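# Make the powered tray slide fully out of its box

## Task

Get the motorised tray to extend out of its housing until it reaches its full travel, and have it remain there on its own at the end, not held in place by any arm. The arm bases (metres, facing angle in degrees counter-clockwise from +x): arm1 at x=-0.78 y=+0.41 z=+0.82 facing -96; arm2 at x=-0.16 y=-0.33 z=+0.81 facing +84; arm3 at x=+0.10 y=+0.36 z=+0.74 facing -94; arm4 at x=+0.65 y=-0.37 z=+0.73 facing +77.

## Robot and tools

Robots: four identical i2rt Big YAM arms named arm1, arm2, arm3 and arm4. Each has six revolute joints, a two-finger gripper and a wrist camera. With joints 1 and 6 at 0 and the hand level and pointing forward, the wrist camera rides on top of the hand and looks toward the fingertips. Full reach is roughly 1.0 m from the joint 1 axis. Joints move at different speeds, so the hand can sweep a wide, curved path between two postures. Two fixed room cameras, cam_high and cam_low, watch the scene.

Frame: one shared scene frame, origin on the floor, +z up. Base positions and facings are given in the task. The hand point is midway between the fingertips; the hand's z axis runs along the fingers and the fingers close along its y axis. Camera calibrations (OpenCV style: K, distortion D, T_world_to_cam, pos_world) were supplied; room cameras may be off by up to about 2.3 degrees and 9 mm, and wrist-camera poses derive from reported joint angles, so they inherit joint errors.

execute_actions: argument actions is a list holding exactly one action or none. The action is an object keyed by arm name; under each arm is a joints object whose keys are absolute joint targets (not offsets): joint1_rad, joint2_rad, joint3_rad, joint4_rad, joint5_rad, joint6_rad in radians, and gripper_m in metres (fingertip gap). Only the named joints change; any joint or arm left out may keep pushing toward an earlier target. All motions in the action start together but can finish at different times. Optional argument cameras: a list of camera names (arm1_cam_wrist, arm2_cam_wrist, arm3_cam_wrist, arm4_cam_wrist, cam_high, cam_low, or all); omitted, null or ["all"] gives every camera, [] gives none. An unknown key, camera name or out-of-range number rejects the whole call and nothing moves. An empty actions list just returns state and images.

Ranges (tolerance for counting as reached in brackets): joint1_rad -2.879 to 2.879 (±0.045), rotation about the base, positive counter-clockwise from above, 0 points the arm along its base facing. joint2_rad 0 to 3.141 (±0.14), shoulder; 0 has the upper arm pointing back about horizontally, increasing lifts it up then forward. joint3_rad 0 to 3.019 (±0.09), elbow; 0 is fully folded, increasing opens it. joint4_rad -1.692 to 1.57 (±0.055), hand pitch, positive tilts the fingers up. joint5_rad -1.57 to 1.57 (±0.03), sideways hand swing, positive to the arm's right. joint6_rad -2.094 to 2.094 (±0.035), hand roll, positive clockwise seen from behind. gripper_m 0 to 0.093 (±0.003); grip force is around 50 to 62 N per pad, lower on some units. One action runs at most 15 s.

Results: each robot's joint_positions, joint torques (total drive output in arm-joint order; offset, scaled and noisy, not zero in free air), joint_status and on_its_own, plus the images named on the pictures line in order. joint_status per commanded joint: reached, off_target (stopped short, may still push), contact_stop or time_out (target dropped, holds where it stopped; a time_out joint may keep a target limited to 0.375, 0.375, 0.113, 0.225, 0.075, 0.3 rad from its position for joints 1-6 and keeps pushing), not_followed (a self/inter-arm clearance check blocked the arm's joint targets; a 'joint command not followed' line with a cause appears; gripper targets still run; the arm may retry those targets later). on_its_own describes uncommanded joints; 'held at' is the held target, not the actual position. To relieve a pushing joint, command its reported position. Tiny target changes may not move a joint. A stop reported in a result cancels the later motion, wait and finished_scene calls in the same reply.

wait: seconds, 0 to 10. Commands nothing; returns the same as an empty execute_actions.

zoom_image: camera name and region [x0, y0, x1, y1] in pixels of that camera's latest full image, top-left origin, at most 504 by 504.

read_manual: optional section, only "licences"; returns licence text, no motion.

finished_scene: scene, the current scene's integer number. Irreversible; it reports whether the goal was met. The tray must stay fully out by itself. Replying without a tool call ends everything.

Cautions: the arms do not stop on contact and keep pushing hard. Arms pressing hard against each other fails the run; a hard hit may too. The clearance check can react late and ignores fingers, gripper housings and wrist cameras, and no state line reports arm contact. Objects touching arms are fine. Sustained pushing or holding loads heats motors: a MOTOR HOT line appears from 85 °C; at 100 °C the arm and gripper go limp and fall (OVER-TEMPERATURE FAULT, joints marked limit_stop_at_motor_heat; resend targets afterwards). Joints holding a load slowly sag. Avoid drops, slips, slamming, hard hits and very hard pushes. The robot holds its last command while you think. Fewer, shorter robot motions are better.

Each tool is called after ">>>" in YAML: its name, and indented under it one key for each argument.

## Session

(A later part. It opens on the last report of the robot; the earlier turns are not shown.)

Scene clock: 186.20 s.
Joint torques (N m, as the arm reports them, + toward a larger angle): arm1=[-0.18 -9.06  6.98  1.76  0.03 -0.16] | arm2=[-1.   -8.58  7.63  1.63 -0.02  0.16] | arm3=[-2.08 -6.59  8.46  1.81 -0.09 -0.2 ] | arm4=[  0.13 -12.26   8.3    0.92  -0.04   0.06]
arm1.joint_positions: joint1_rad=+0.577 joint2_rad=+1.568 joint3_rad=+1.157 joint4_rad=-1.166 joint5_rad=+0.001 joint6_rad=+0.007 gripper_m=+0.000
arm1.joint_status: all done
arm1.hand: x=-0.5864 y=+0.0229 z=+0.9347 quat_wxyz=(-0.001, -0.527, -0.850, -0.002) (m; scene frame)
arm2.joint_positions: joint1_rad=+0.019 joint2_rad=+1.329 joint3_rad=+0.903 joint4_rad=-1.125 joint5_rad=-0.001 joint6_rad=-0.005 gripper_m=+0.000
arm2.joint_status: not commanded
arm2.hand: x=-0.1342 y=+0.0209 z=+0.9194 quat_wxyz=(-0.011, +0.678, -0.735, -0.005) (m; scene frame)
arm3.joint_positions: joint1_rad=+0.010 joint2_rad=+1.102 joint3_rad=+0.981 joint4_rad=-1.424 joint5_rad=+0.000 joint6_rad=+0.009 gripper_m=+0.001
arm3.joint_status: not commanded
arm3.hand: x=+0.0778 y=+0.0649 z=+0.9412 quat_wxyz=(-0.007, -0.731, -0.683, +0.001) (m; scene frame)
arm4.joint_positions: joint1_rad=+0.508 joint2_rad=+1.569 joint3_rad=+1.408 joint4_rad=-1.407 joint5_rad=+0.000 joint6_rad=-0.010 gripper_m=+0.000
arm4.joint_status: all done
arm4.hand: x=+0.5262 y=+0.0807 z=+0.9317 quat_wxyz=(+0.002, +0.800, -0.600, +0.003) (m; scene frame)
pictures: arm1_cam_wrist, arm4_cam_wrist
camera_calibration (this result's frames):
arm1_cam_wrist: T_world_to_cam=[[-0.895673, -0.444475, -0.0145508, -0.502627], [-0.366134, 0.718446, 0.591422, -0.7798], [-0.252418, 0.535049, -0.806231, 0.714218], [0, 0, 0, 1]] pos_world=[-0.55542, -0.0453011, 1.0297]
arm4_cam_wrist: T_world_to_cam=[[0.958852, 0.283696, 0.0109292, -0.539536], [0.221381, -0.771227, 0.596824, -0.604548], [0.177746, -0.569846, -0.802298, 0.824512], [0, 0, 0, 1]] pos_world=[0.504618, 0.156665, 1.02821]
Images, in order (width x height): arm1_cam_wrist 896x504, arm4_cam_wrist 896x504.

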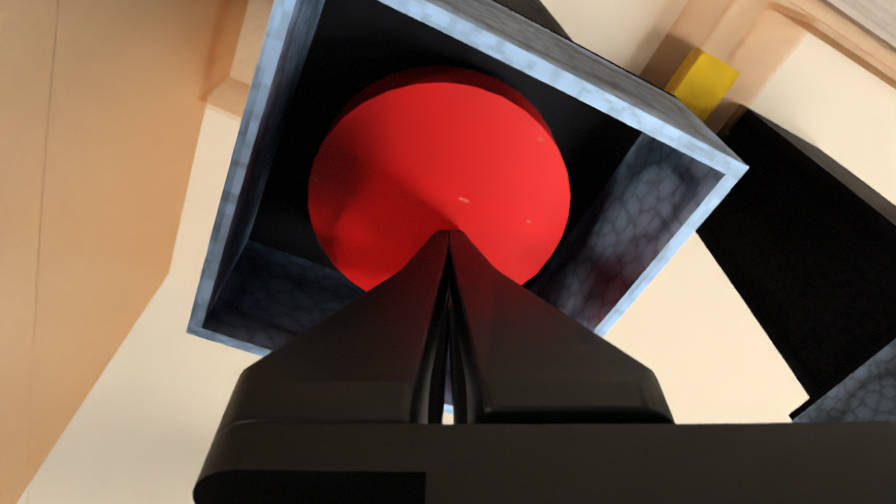

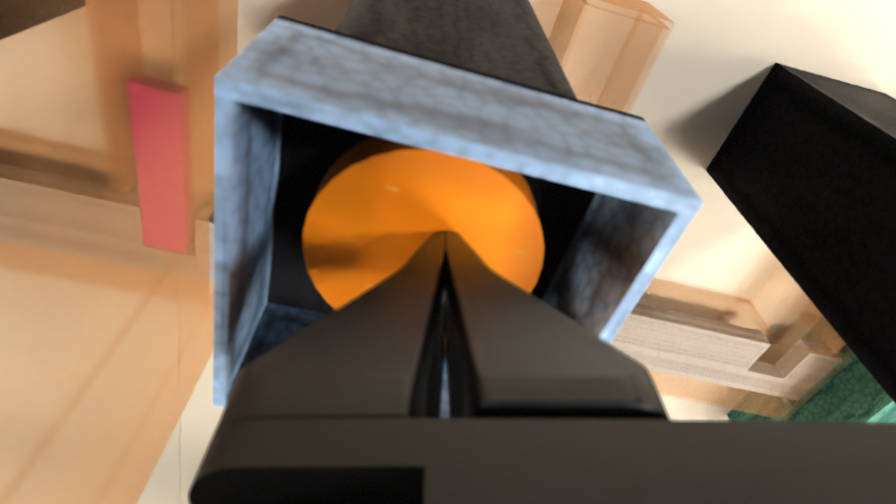

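Red and orange have been held since about 186 s. I'll stagger arm2 and arm3, switching them at about 194 s.

>>> wait:
  seconds: 7

>>> execute_actions:
  actions:
    - {"arm2": {"joints": {"joint1_rad": 0.013, "joint2_rad": 1.320, "joint3_rad": 1.04, "joint4_rad": -1.29}}, "arm3": {"joints": {"joint1_rad": 0.003, "joint2_rad": 1.098, "joint3_rad": 1.091, "joint4_rad": -1.563}}}
  cameras: []

>>> execute_actions:
  actions:
    - {"arm2": {"joints": {"joint1_rad": 0.602, "joint2_rad": 1.381, "joint3_rad": 1.144, "joint4_rad": -1.334}}, "arm3": {"joints": {"joint1_rad": 0.664, "joint2_rad": 1.272, "joint3_rad": 1.228, "joint4_rad": -1.527}}}
  cameras: []

>>> execute_actions:
  actions:
    - {"arm2": {"joints": {"joint1_rad": 0.602, "joint2_rad": 1.462, "joint3_rad": 1.063, "joint4_rad": -1.172}}, "arm3": {"joints": {"joint1_rad": 0.664, "joint2_rad": 1.285, "joint3_rad": 1.069, "joint4_rad": -1.354}}}
  cameras: ["arm2_cam_wrist", "arm4_cam_wrist"]

Scene clock: 193.50 s.
Joint torques (N m, as the arm reports them, + toward a larger angle): arm1=[-0.03 -9.28  6.98  1.76  0.04 -0.14] | arm2=[-0.89 -8.85  7.83  1.63  0.    0.15] | arm3=[-2.02 -6.41  8.47  1.84 -0.09 -0.21] | arm4=[  0.1  -12.24   8.31   0.92  -0.04   0.06]
arm1.joint_positions: joint1_rad=+0.577 joint2_rad=+1.568 joint3_rad=+1.157 joint4_rad=-1.166 joint5_rad=+0.001 joint6_rad=+0.007 gripper_m=+0.000
arm1.joint_status: all done
arm1.hand: x=-0.5864 y=+0.0229 z=+0.9347 quat_wxyz=(-0.001, -0.527, -0.850, -0.002) (m; scene frame)
arm2.joint_positions: joint1_rad=+0.019 joint2_rad=+1.329 joint3_rad=+0.903 joint4_rad=-1.125 joint5_rad=-0.001 joint6_rad=-0.005 gripper_m=+0.000
arm2.joint_status: not commanded
arm2.hand: x=-0.1342 y=+0.0209 z=+0.9194 quat_wxyz=(-0.011, +0.678, -0.735, -0.005) (m; scene frame)
arm3.joint_positions: joint1_rad=+0.010 joint2_rad=+1.102 joint3_rad=+0.981 joint4_rad=-1.424 joint5_rad=+0.000 joint6_rad=+0.009 gripper_m=+0.001
arm3.joint_status: not commanded
arm3.hand: x=+0.0778 y=+0.0649 z=+0.9412 quat_wxyz=(-0.007, -0.731, -0.683, +0.001) (m; scene frame)
arm4.joint_positions: joint1_rad=+0.508 joint2_rad=+1.569 joint3_rad=+1.408 joint4_rad=-1.407 joint5_rad=+0.000 joint6_rad=-0.010 gripper_m=+0.000
arm4.joint_status: all done
arm4.hand: x=+0.5262 y=+0.0807 z=+0.9317 quat_wxyz=(+0.002, +0.800, -0.600, +0.003) (m; scene frame)
wait: 7.00 s; at rest from the start
pictures: arm1_cam_wrist, arm2_cam_wrist, arm3_cam_wrist, arm4_cam_wrist, cam_high, cam_low
camera_calibration (this result's frames):
arm1_cam_wrist: T_world_to_cam=[[-0.895673, -0.444475, -0.0145508, -0.502627], [-0.366134, 0.718446, 0.591422, -0.7798], [-0.252418, 0.535049, -0.806231, 0.714218], [0, 0, 0, 1]] pos_world=[-0.55542, -0.0453011, 1.0297]
arm2_cam_wrist: T_world_to_cam=[[0.997134, -0.0725533, 0.021461, 0.113673], [-0.0717192, -0.816009, 0.573572, -0.515642], [-0.0241022, -0.573467, -0.818874, 0.889266], [0, 0, 0, 1]] pos_world=[-0.128895, 0.0974438, 1.02152]
arm3_cam_wrist: T_world_to_cam=[[-0.997513, 0.0692047, -0.0133563, 0.0824062], [0.0485624, 0.81218, 0.581382, -0.602564], [0.0510821, 0.579287, -0.813521, 0.851885], [0, 0, 0, 1]] pos_world=[0.0679471, -0.00979878, 1.04445]
arm4_cam_wrist: T_world_to_cam=[[0.958852, 0.283696, 0.0109292, -0.539536], [0.221381, -0.771227, 0.596824, -0.604548], [0.177746, -0.569846, -0.802298, 0.824512], [0, 0, 0, 1]] pos_world=[0.504618, 0.156665, 1.02821]
Images, in order (width x height): arm1_cam_wrist 896x504, arm2_cam_wrist 896x504, arm3_cam_wrist 896x504, arm4_cam_wrist 896x504, cam_high 896x504, cam_low 896x504.

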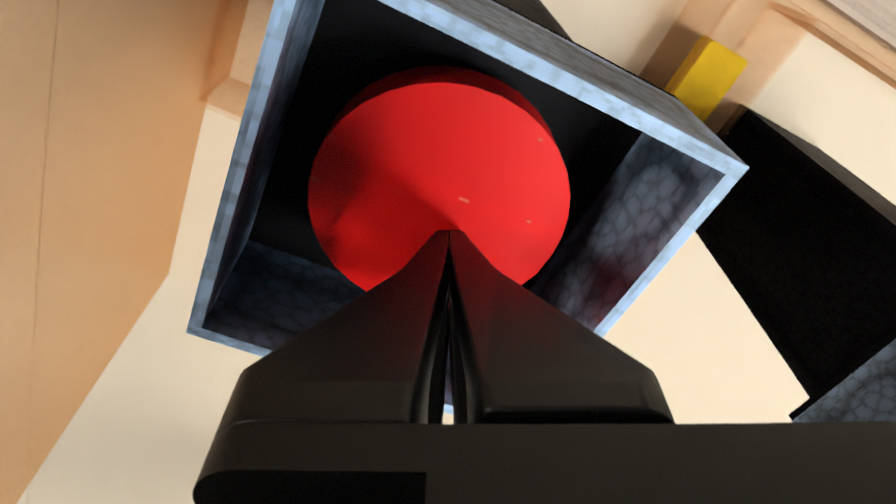

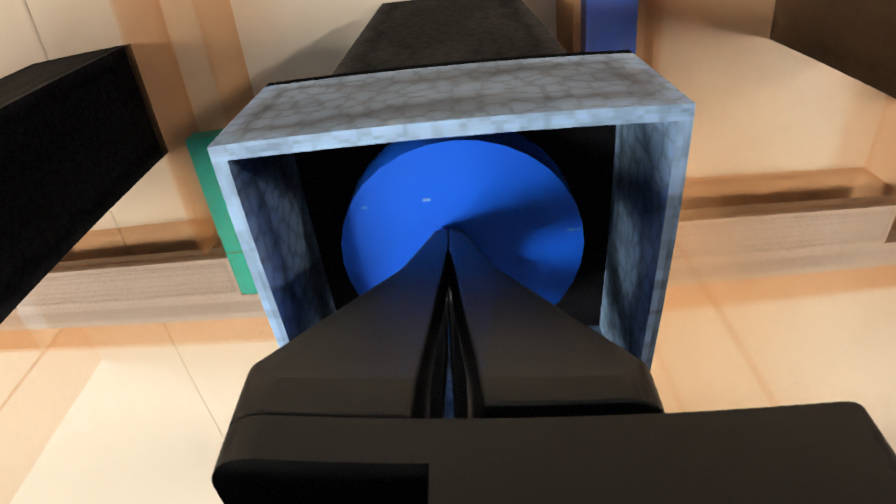

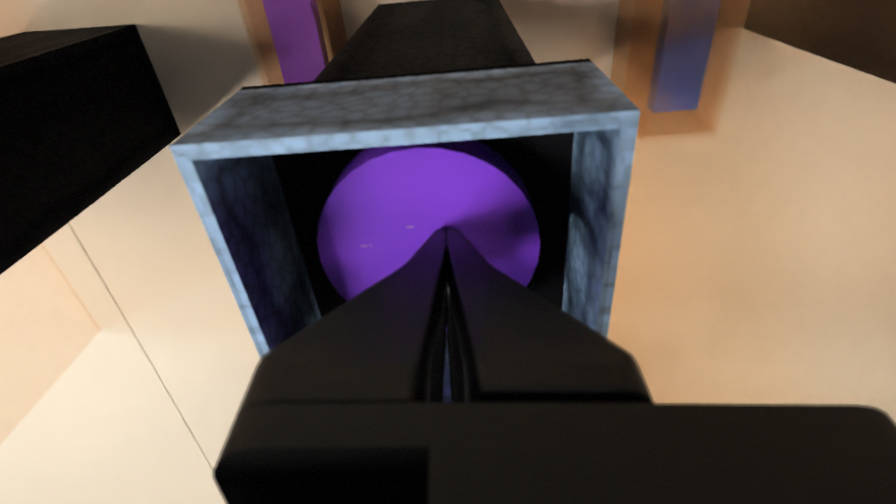

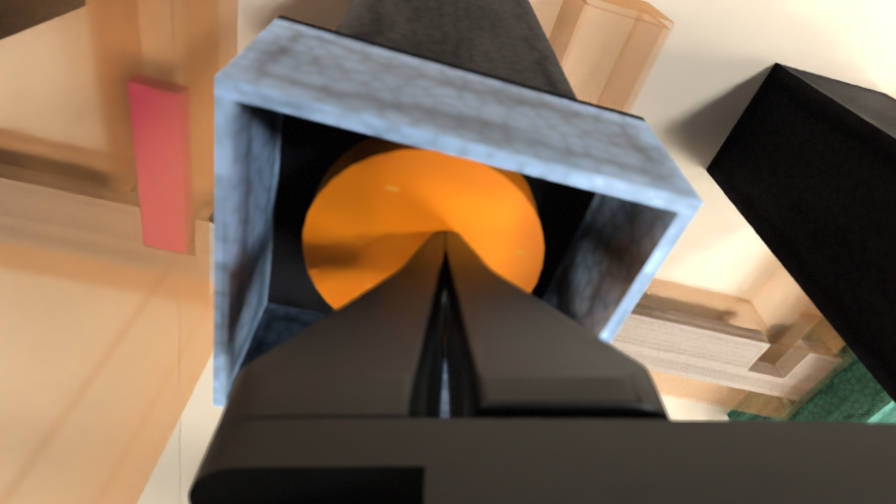

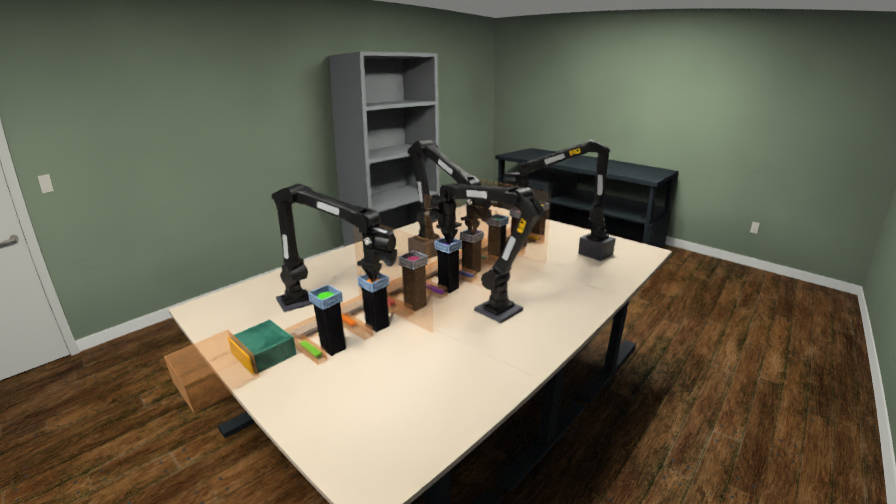

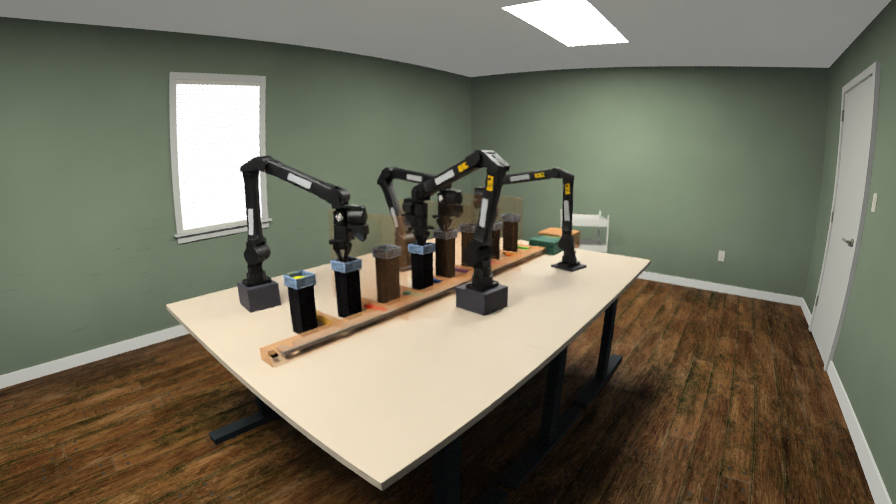

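Scene clock: 194.43 s.
Joint torques (N m, as the arm reports them, + toward a larger angle): arm1=[ 0.   -9.38  7.02  1.78  0.04 -0.14] | arm2=[ -0.68 -11.94  12.19  -0.43  -0.02   0.2 ] | arm3=[-1.96 -8.31 13.96 -0.09 -0.08 -0.21] | arm4=[  0.11 -12.28   8.3    0.92  -0.04   0.06]
arm1.joint_positions: joint1_rad=+0.577 joint2_rad=+1.568 joint3_rad=+1.157 joint4_rad=-1.166 joint5_rad=+0.001 joint6_rad=+0.007 gripper_m=+0.000
arm1.joint_status: not commanded
arm1.hand: x=-0.5864 y=+0.0229 z=+0.9347 quat_wxyz=(-0.001, -0.527, -0.850, -0.002) (m; scene frame)
arm2.joint_positions: joint1_rad=+0.019 joint2_rad=+1.324 joint3_rad=+1.007 joint4_rad=-1.277 joint5_rad=-0.001 joint6_rad=-0.005 gripper_m=+0.000
arm2.joint_status: all done
arm2.hand: x=-0.1343 y=+0.0236 z=+0.9581 quat_wxyz=(+0.004, +0.678, -0.735, +0.010) (m; scene frame)
arm3.joint_positions: joint1_rad=+0.010 joint2_rad=+1.097 joint3_rad=+1.048 joint4_rad=-1.551 joint5_rad=+0.000 joint6_rad=+0.009 gripper_m=+0.001
arm3.joint_status: all done
arm3.hand: x=+0.0782 y=+0.0773 z=+0.9685 quat_wxyz=(+0.011, -0.730, -0.683, -0.019) (m; scene frame)
arm4.joint_positions: joint1_rad=+0.508 joint2_rad=+1.569 joint3_rad=+1.408 joint4_rad=-1.407 joint5_rad=+0.000 joint6_rad=-0.010 gripper_m=+0.000
arm4.joint_status: not commanded
arm4.hand: x=+0.5262 y=+0.0807 z=+0.9317 quat_wxyz=(+0.002, +0.800, -0.600, +0.003) (m; scene frame)
pictures: none
No camera images: the call's "cameras" was empty. Leave "cameras" out to get every camera's image.

Scene clock: 195.70 s.
Joint torques (N m, as the arm reports them, + toward a larger angle): arm1=[-0.13 -9.33  6.97  1.77  0.04 -0.13] | arm2=[ -0.32 -10.74  12.19  -0.42  -0.03   0.18] | arm3=[ -0.78 -11.23  13.09   0.68  -0.09  -0.19] | arm4=[  0.12 -12.22   8.3    0.92  -0.04   0.06]
arm1.joint_positions: joint1_rad=+0.577 joint2_rad=+1.568 joint3_rad=+1.157 joint4_rad=-1.166 joint5_rad=+0.001 joint6_rad=+0.007 gripper_m=+0.000
arm1.joint_status: not commanded
arm1.hand: x=-0.5864 y=+0.0229 z=+0.9347 quat_wxyz=(-0.001, -0.527, -0.850, -0.002) (m; scene frame)
arm2.joint_positions: joint1_rad=+0.598 joint2_rad=+1.358 joint3_rad=+1.114 joint4_rad=-1.320 joint5_rad=-0.001 joint6_rad=-0.005 gripper_m=+0.000
arm2.joint_status: all done
arm2.hand: x=-0.3452 y=+0.0073 z=+0.9832 quat_wxyz=(-0.005, +0.860, -0.510, +0.001) (m; scene frame)
arm3.joint_positions: joint1_rad=+0.659 joint2_rad=+1.273 joint3_rad=+1.197 joint4_rad=-1.531 joint5_rad=+0.000 joint6_rad=+0.009 gripper_m=+0.001
arm3.joint_status: all done
arm3.hand: x=+0.2885 y=+0.0716 z=+0.9743 quat_wxyz=(+0.015, -0.474, -0.880, -0.017) (m; scene frame)
arm4.joint_positions: joint1_rad=+0.508 joint2_rad=+1.569 joint3_rad=+1.408 joint4_rad=-1.407 joint5_rad=+0.000 joint6_rad=-0.010 gripper_m=+0.000
arm4.joint_status: not commanded
arm4.hand: x=+0.5262 y=+0.0807 z=+0.9317 quat_wxyz=(+0.002, +0.800, -0.600, +0.003) (m; scene frame)
pictures: none
No camera images: the call's "cameras" was empty. Leave "cameras" out to get every camera's image.

Scene clock: 196.60 s.
Joint torques (N m, as the arm reports them, + toward a larger angle): arm1=[-0.14 -9.38  7.    1.75  0.04 -0.15] | arm2=[ -0.51 -11.35   8.41   1.57  -0.01   0.16] | arm3=[-0.79 -8.91  8.38  1.68 -0.08 -0.2 ] | arm4=[  0.1  -12.28   8.31   0.92  -0.04   0.06]
arm1.joint_positions: joint1_rad=+0.577 joint2_rad=+1.568 joint3_rad=+1.157 joint4_rad=-1.166 joint5_rad=+0.001 joint6_rad=+0.007 gripper_m=+0.000
arm1.joint_status: not commanded
arm1.hand: x=-0.5864 y=+0.0229 z=+0.9347 quat_wxyz=(-0.001, -0.527, -0.850, -0.002) (m; scene frame)
arm2.joint_positions: joint1_rad=+0.598 joint2_rad=+1.431 joint3_rad=+1.074 joint4_rad=-1.199 joint5_rad=-0.001 joint6_rad=-0.005 gripper_m=+0.000
arm2.joint_status: all done
arm2.hand: x=-0.3531 y=+0.0226 z=+0.9422 quat_wxyz=(-0.007, +0.860, -0.510, -0.003) (m; scene frame)
arm3.joint_positions: joint1_rad=+0.659 joint2_rad=+1.260 joint3_rad=+1.096 joint4_rad=-1.378 joint5_rad=+0.000 joint6_rad=+0.009 gripper_m=+0.001
arm3.joint_status: all done
arm3.hand: x=+0.2927 y=+0.0663 z=+0.9400 quat_wxyz=(-0.014, -0.475, -0.880, -0.002) (m; scene frame)
arm4.joint_positions: joint1_rad=+0.508 joint2_rad=+1.569 joint3_rad=+1.408 joint4_rad=-1.407 joint5_rad=+0.000 joint6_rad=-0.010 gripper_m=+0.000
arm4.joint_status: not commanded
arm4.hand: x=+0.5262 y=+0.0807 z=+0.9317 quat_wxyz=(+0.002, +0.800, -0.600, +0.003) (m; scene frame)
pictures: arm2_cam_wrist, arm4_cam_wrist
camera_calibration (this result's frames):
arm2_cam_wrist: T_world_to_cam=[[0.873827, 0.485761, 0.021495, 0.275365], [0.384115, -0.716732, 0.582024, -0.392329], [0.298131, -0.500332, -0.812887, 1.01018], [0, 0, 0, 1]] pos_world=[-0.391087, 0.090468, 1.04359]
arm4_cam_wrist: T_world_to_cam=[[0.958852, 0.283696, 0.0109292, -0.539536], [0.221381, -0.771227, 0.596824, -0.604548], [0.177746, -0.569846, -0.802298, 0.824512], [0, 0, 0, 1]] pos_world=[0.504618, 0.156665, 1.02821]
Images, in order (width x height): arm2_cam_wrist 896x504, arm4_cam_wrist 896x504.

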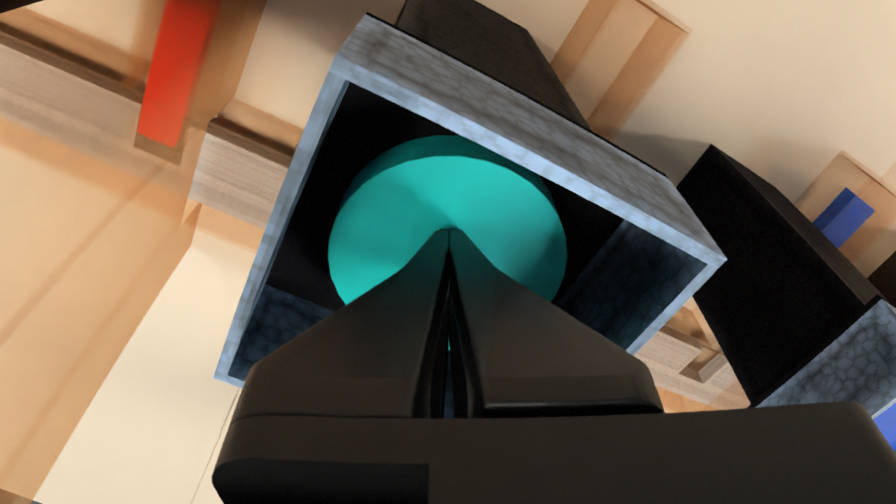

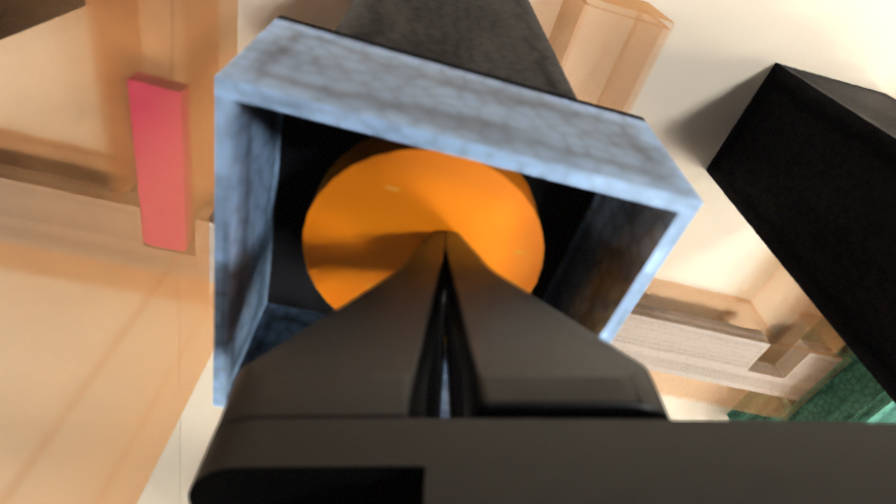

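>>> execute_actions:
  actions: []
  cameras: ["cam_high", "cam_low"]

Scene clock: 197.50 s.
Joint torques (N m, as the arm reports them, + toward a larger angle): arm1=[-0.12 -9.4   6.96  1.83  0.05 -0.15] | arm2=[ -0.37 -10.55   8.46   1.63  -0.04   0.16] | arm3=[-0.79 -9.25  8.39  1.67 -0.08 -0.2 ] | arm4=[  0.1  -12.24   8.3    0.93  -0.04   0.06]
arm1.joint_positions: joint1_rad=+0.577 joint2_rad=+1.568 joint3_rad=+1.157 joint4_rad=-1.166 joint5_rad=+0.001 joint6_rad=+0.007 gripper_m=+0.000
arm1.joint_status: not commanded
arm1.hand: x=-0.5864 y=+0.0229 z=+0.9347 quat_wxyz=(-0.001, -0.527, -0.850, -0.002) (m; scene frame)
arm2.joint_positions: joint1_rad=+0.598 joint2_rad=+1.431 joint3_rad=+1.074 joint4_rad=-1.199 joint5_rad=-0.001 joint6_rad=-0.005 gripper_m=+0.000
arm2.joint_status: all done
arm2.hand: x=-0.3531 y=+0.0226 z=+0.9422 quat_wxyz=(-0.007, +0.860, -0.510, -0.003) (m; scene frame)
arm3.joint_positions: joint1_rad=+0.659 joint2_rad=+1.260 joint3_rad=+1.096 joint4_rad=-1.378 joint5_rad=+0.000 joint6_rad=+0.009 gripper_m=+0.001
arm3.joint_status: all done
arm3.hand: x=+0.2927 y=+0.0663 z=+0.9400 quat_wxyz=(-0.014, -0.475, -0.880, -0.002) (m; scene frame)
arm4.joint_positions: joint1_rad=+0.508 joint2_rad=+1.569 joint3_rad=+1.408 joint4_rad=-1.407 joint5_rad=+0.000 joint6_rad=-0.010 gripper_m=+0.000
arm4.joint_status: not commanded
arm4.hand: x=+0.5262 y=+0.0807 z=+0.9317 quat_wxyz=(+0.002, +0.800, -0.600, +0.003) (m; scene frame)
pictures: cam_high, cam_low
Images, in order (width x height): cam_high 896x504, cam_low 896x504.

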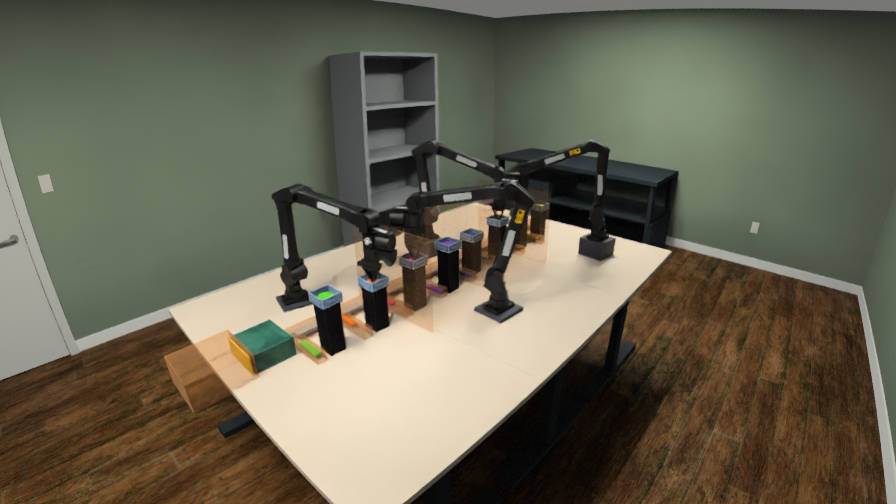

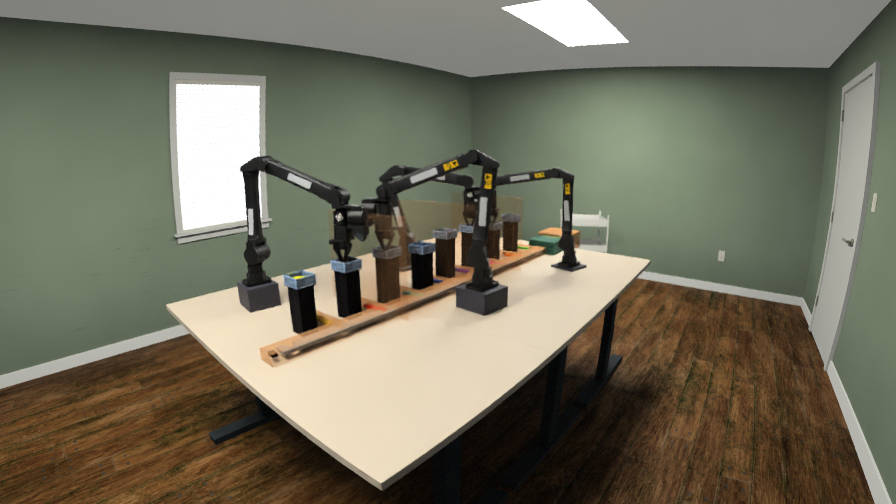

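>>> wait:
  seconds: 10

Scene clock: 207.53 s.
Joint torques (N m, as the arm reports them, + toward a larger angle): arm1=[-0.04 -9.2   7.    1.78  0.04 -0.14] | arm2=[  0.06 -11.08   8.58   1.59  -0.01   0.13] | arm3=[-0.75 -9.27  8.36  1.69 -0.08 -0.2 ] | arm4=[  0.11 -12.24   8.31   0.91  -0.04   0.06]
arm1.joint_positions: joint1_rad=+0.577 joint2_rad=+1.568 joint3_rad=+1.157 joint4_rad=-1.166 joint5_rad=+0.001 joint6_rad=+0.007 gripper_m=+0.000
arm1.joint_status: not commanded
arm1.hand: x=-0.5864 y=+0.0229 z=+0.9347 quat_wxyz=(-0.001, -0.527, -0.850, -0.002) (m; scene frame)
arm2.joint_positions: joint1_rad=+0.598 joint2_rad=+1.431 joint3_rad=+1.074 joint4_rad=-1.199 joint5_rad=-0.001 joint6_rad=-0.005 gripper_m=+0.000
arm2.joint_status: all done
arm2.hand: x=-0.3531 y=+0.0226 z=+0.9422 quat_wxyz=(-0.007, +0.860, -0.510, -0.003) (m; scene frame)
arm3.joint_positions: joint1_rad=+0.659 joint2_rad=+1.260 joint3_rad=+1.096 joint4_rad=-1.378 joint5_rad=+0.000 joint6_rad=+0.009 gripper_m=+0.001
arm3.joint_status: all done
arm3.hand: x=+0.2927 y=+0.0663 z=+0.9400 quat_wxyz=(-0.014, -0.475, -0.880, -0.002) (m; scene frame)
arm4.joint_positions: joint1_rad=+0.508 joint2_rad=+1.569 joint3_rad=+1.408 joint4_rad=-1.407 joint5_rad=+0.000 joint6_rad=-0.010 gripper_m=+0.000
arm4.joint_status: not commanded
arm4.hand: x=+0.5262 y=+0.0807 z=+0.9317 quat_wxyz=(+0.002, +0.800, -0.600, +0.003) (m; scene frame)
wait: 10.00 s; at rest by 0.23 s
pictures: arm1_cam_wrist, arm2_cam_wrist, arm3_cam_wrist, arm4_cam_wrist, cam_high, cam_low
camera_calibration (this result's frames):
arm1_cam_wrist: T_world_to_cam=[[-0.895673, -0.444475, -0.0145508, -0.502627], [-0.366134, 0.718446, 0.591422, -0.7798], [-0.252418, 0.535049, -0.806231, 0.714218], [0, 0, 0, 1]] pos_world=[-0.55542, -0.0453011, 1.0297]
arm2_cam_wrist: T_world_to_cam=[[0.873827, 0.485761, 0.021495, 0.275365], [0.384115, -0.716732, 0.582024, -0.392329], [0.298131, -0.500332, -0.812887, 1.01018], [0, 0, 0, 1]] pos_world=[-0.391087, 0.090468, 1.04359]
arm3_cam_wrist: T_world_to_cam=[[-0.836255, -0.547976, -0.0199949, 0.296641], [-0.459336, 0.680136, 0.571337, -0.446652], [-0.29948, 0.486968, -0.820472, 0.95437], [0, 0, 0, 1]] pos_world=[0.328719, 0.00158834, 1.04415]
arm4_cam_wrist: T_world_to_cam=[[0.958852, 0.283696, 0.0109292, -0.539536], [0.221381, -0.771227, 0.596824, -0.604548], [0.177746, -0.569846, -0.802298, 0.824512], [0, 0, 0, 1]] pos_world=[0.504618, 0.156665, 1.02821]
Images, in order (width x height): arm1_cam_wrist 896x504, arm2_cam_wrist 896x504, arm3_cam_wrist 896x504, arm4_cam_wrist 896x504, cam_high 896x504, cam_low 896x504.

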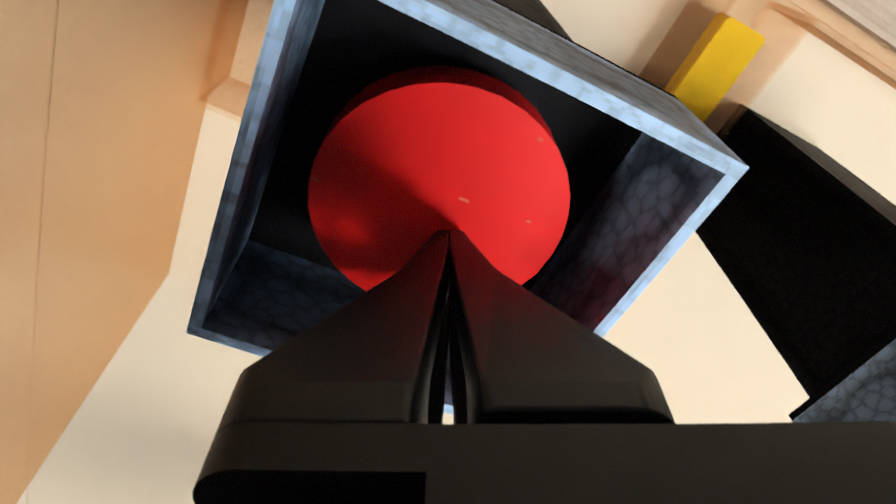

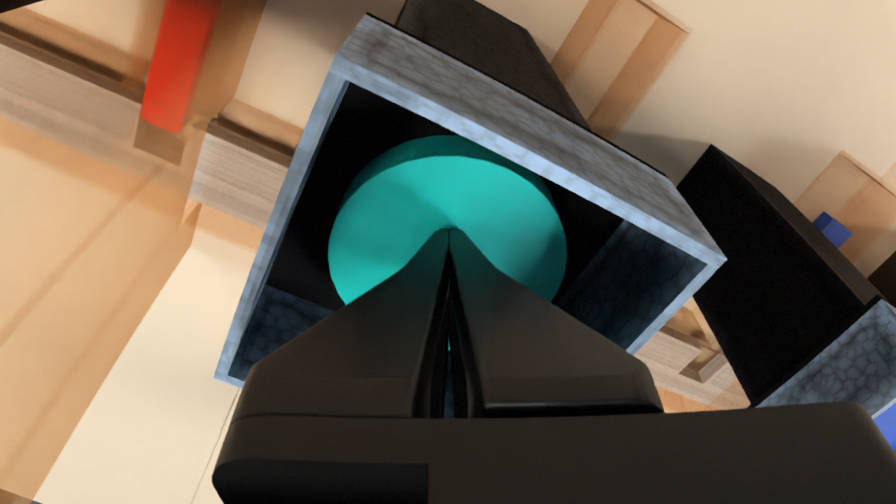

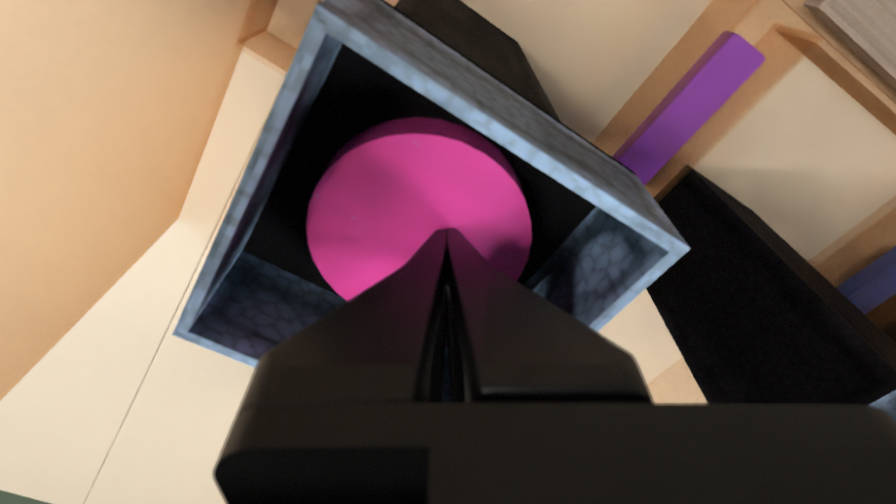

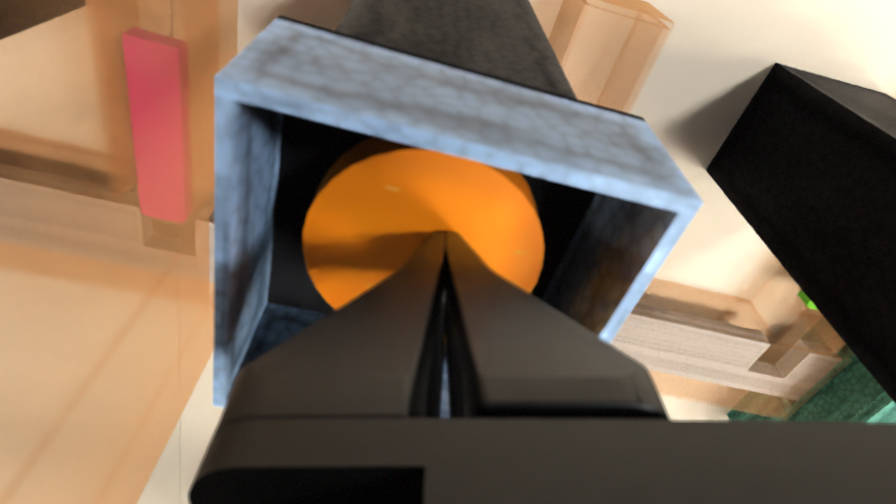

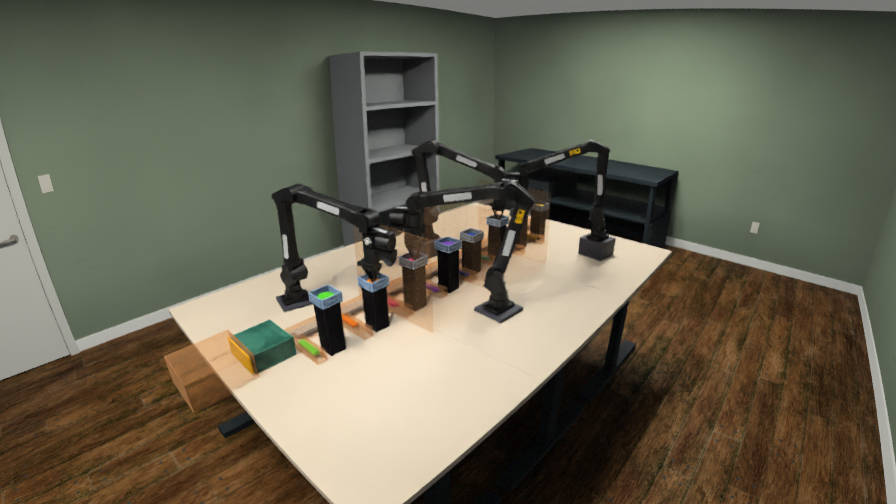

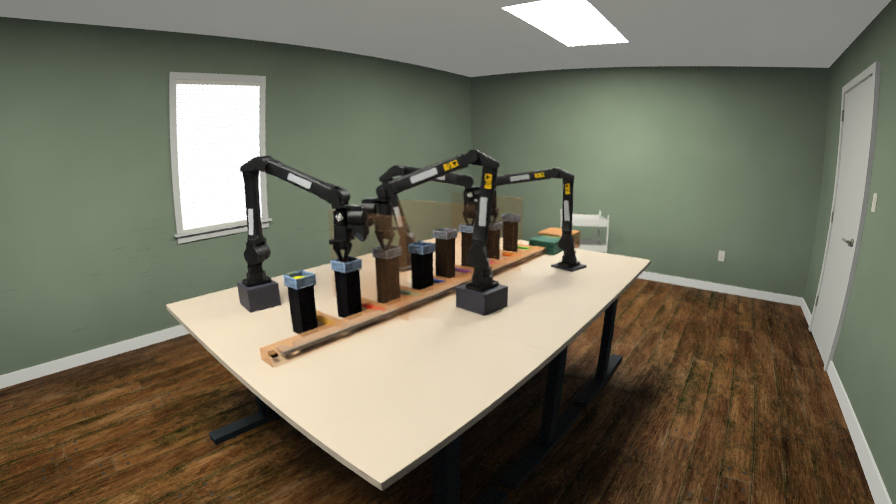

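>>> wait:
  seconds: 5

Scene clock: 212.60 s.
Joint torques (N m, as the arm reports them, + toward a larger angle): arm1=[-0.05 -9.35  7.01  1.82  0.04 -0.15] | arm2=[ -0.47 -10.79   8.51   1.54   0.     0.15] | arm3=[-0.87 -9.3   8.35  1.7  -0.09 -0.2 ] | arm4=[  0.09 -12.25   8.3    0.91  -0.04   0.06]
arm1.joint_positions: joint1_rad=+0.577 joint2_rad=+1.568 joint3_rad=+1.157 joint4_rad=-1.166 joint5_rad=+0.001 joint6_rad=+0.007 gripper_m=+0.000
arm1.joint_status: not commanded
arm1.hand: x=-0.5864 y=+0.0229 z=+0.9347 quat_wxyz=(-0.001, -0.527, -0.850, -0.002) (m; scene frame)
arm2.joint_positions: joint1_rad=+0.598 joint2_rad=+1.431 joint3_rad=+1.074 joint4_rad=-1.199 joint5_rad=-0.001 joint6_rad=-0.005 gripper_m=+0.000
arm2.joint_status: all done
arm2.hand: x=-0.3531 y=+0.0226 z=+0.9422 quat_wxyz=(-0.007, +0.860, -0.510, -0.003) (m; scene frame)
arm3.joint_positions: joint1_rad=+0.659 joint2_rad=+1.260 joint3_rad=+1.096 joint4_rad=-1.378 joint5_rad=+0.000 joint6_rad=+0.009 gripper_m=+0.001
arm3.joint_status: all done
arm3.hand: x=+0.2927 y=+0.0663 z=+0.9400 quat_wxyz=(-0.014, -0.475, -0.880, -0.002) (m; scene frame)
arm4.joint_positions: joint1_rad=+0.508 joint2_rad=+1.569 joint3_rad=+1.408 joint4_rad=-1.407 joint5_rad=+0.000 joint6_rad=-0.010 gripper_m=+0.000
arm4.joint_status: not commanded
arm4.hand: x=+0.5262 y=+0.0807 z=+0.9317 quat_wxyz=(+0.002, +0.800, -0.600, +0.003) (m; scene frame)
wait: 5.00 s; at rest by 0.20 s
pictures: arm1_cam_wrist, arm2_cam_wrist, arm3_cam_wrist, arm4_cam_wrist, cam_high, cam_low
camera_calibration (this result's frames):
arm1_cam_wrist: T_world_to_cam=[[-0.895673, -0.444475, -0.0145508, -0.502627], [-0.366134, 0.718446, 0.591422, -0.7798], [-0.252418, 0.535049, -0.806231, 0.714218], [0, 0, 0, 1]] pos_world=[-0.55542, -0.0453011, 1.0297]
arm2_cam_wrist: T_world_to_cam=[[0.873827, 0.485761, 0.021495, 0.275365], [0.384115, -0.716732, 0.582024, -0.392329], [0.298131, -0.500332, -0.812887, 1.01018], [0, 0, 0, 1]] pos_world=[-0.391087, 0.090468, 1.04359]
arm3_cam_wrist: T_world_to_cam=[[-0.836255, -0.547976, -0.0199949, 0.296641], [-0.459336, 0.680136, 0.571337, -0.446652], [-0.29948, 0.486968, -0.820472, 0.95437], [0, 0, 0, 1]] pos_world=[0.328719, 0.00158834, 1.04415]
arm4_cam_wrist: T_world_to_cam=[[0.958852, 0.283696, 0.0109292, -0.539536], [0.221381, -0.771227, 0.596824, -0.604548], [0.177746, -0.569846, -0.802298, 0.824512], [0, 0, 0, 1]] pos_world=[0.504618, 0.156665, 1.02821]
Images, in order (width x height): arm1_cam_wrist 896x504, arm2_cam_wrist 896x504, arm3_cam_wrist 896x504, arm4_cam_wrist 896x504, cam_high 896x504, cam_low 896x504.

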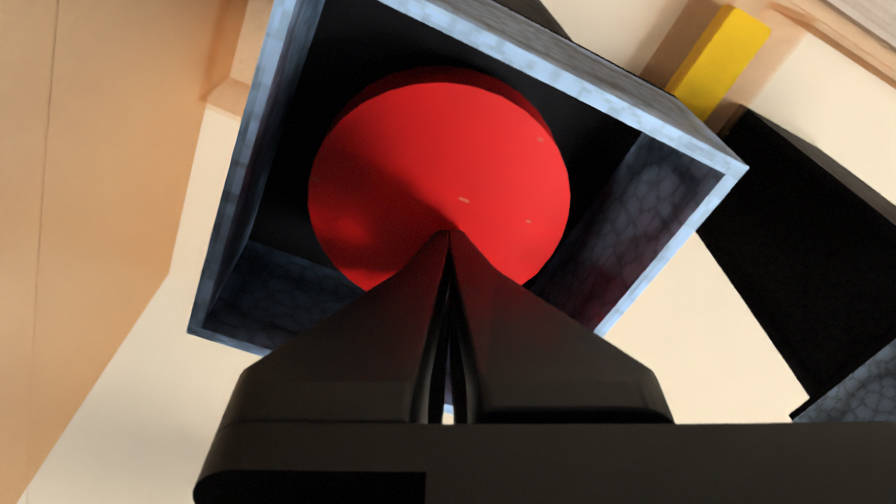

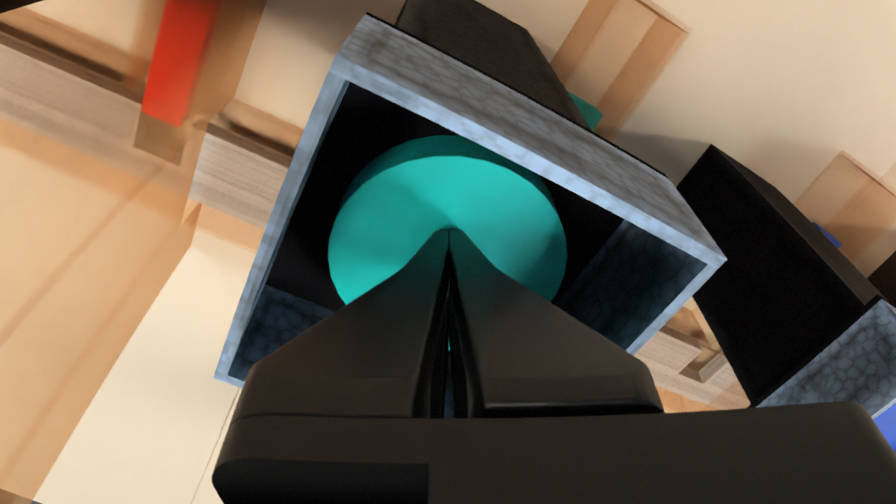

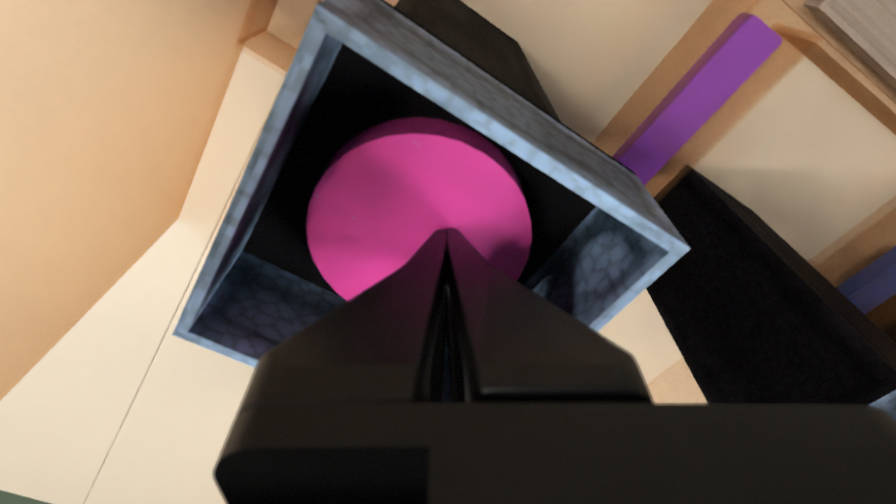

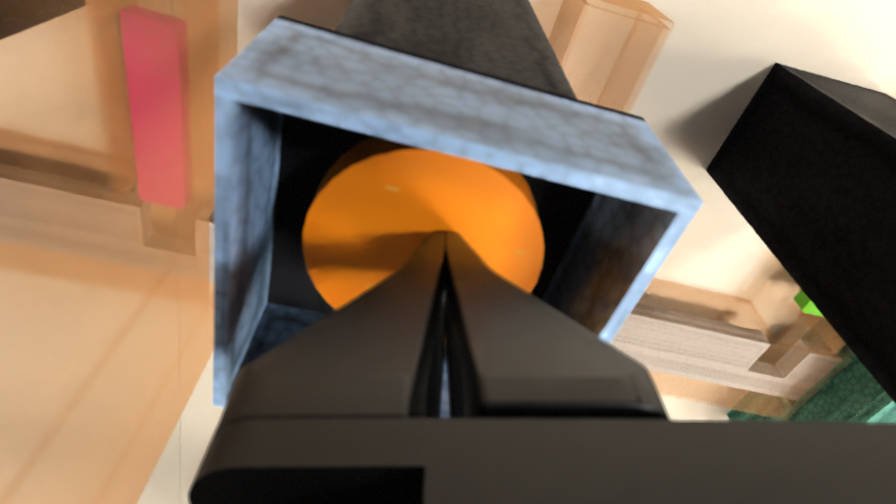

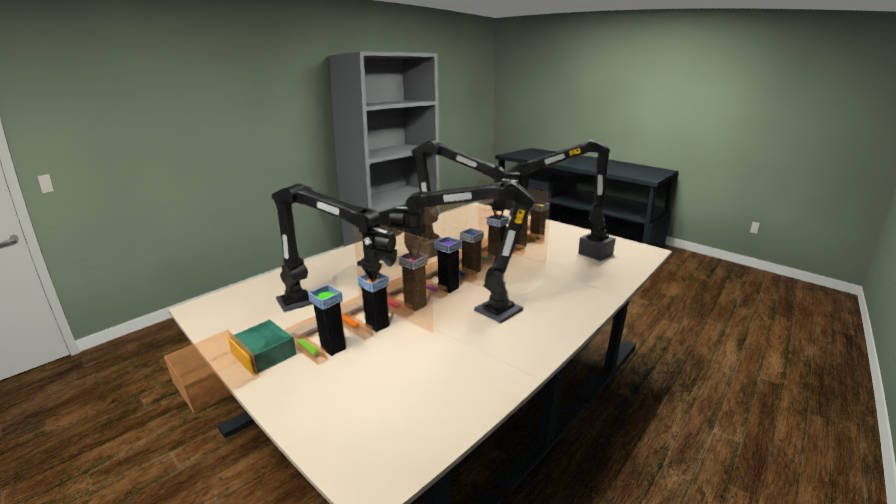

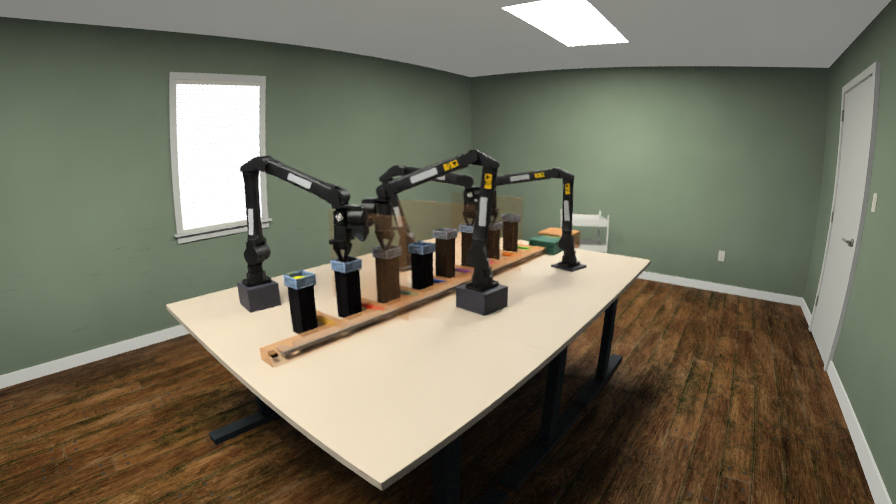

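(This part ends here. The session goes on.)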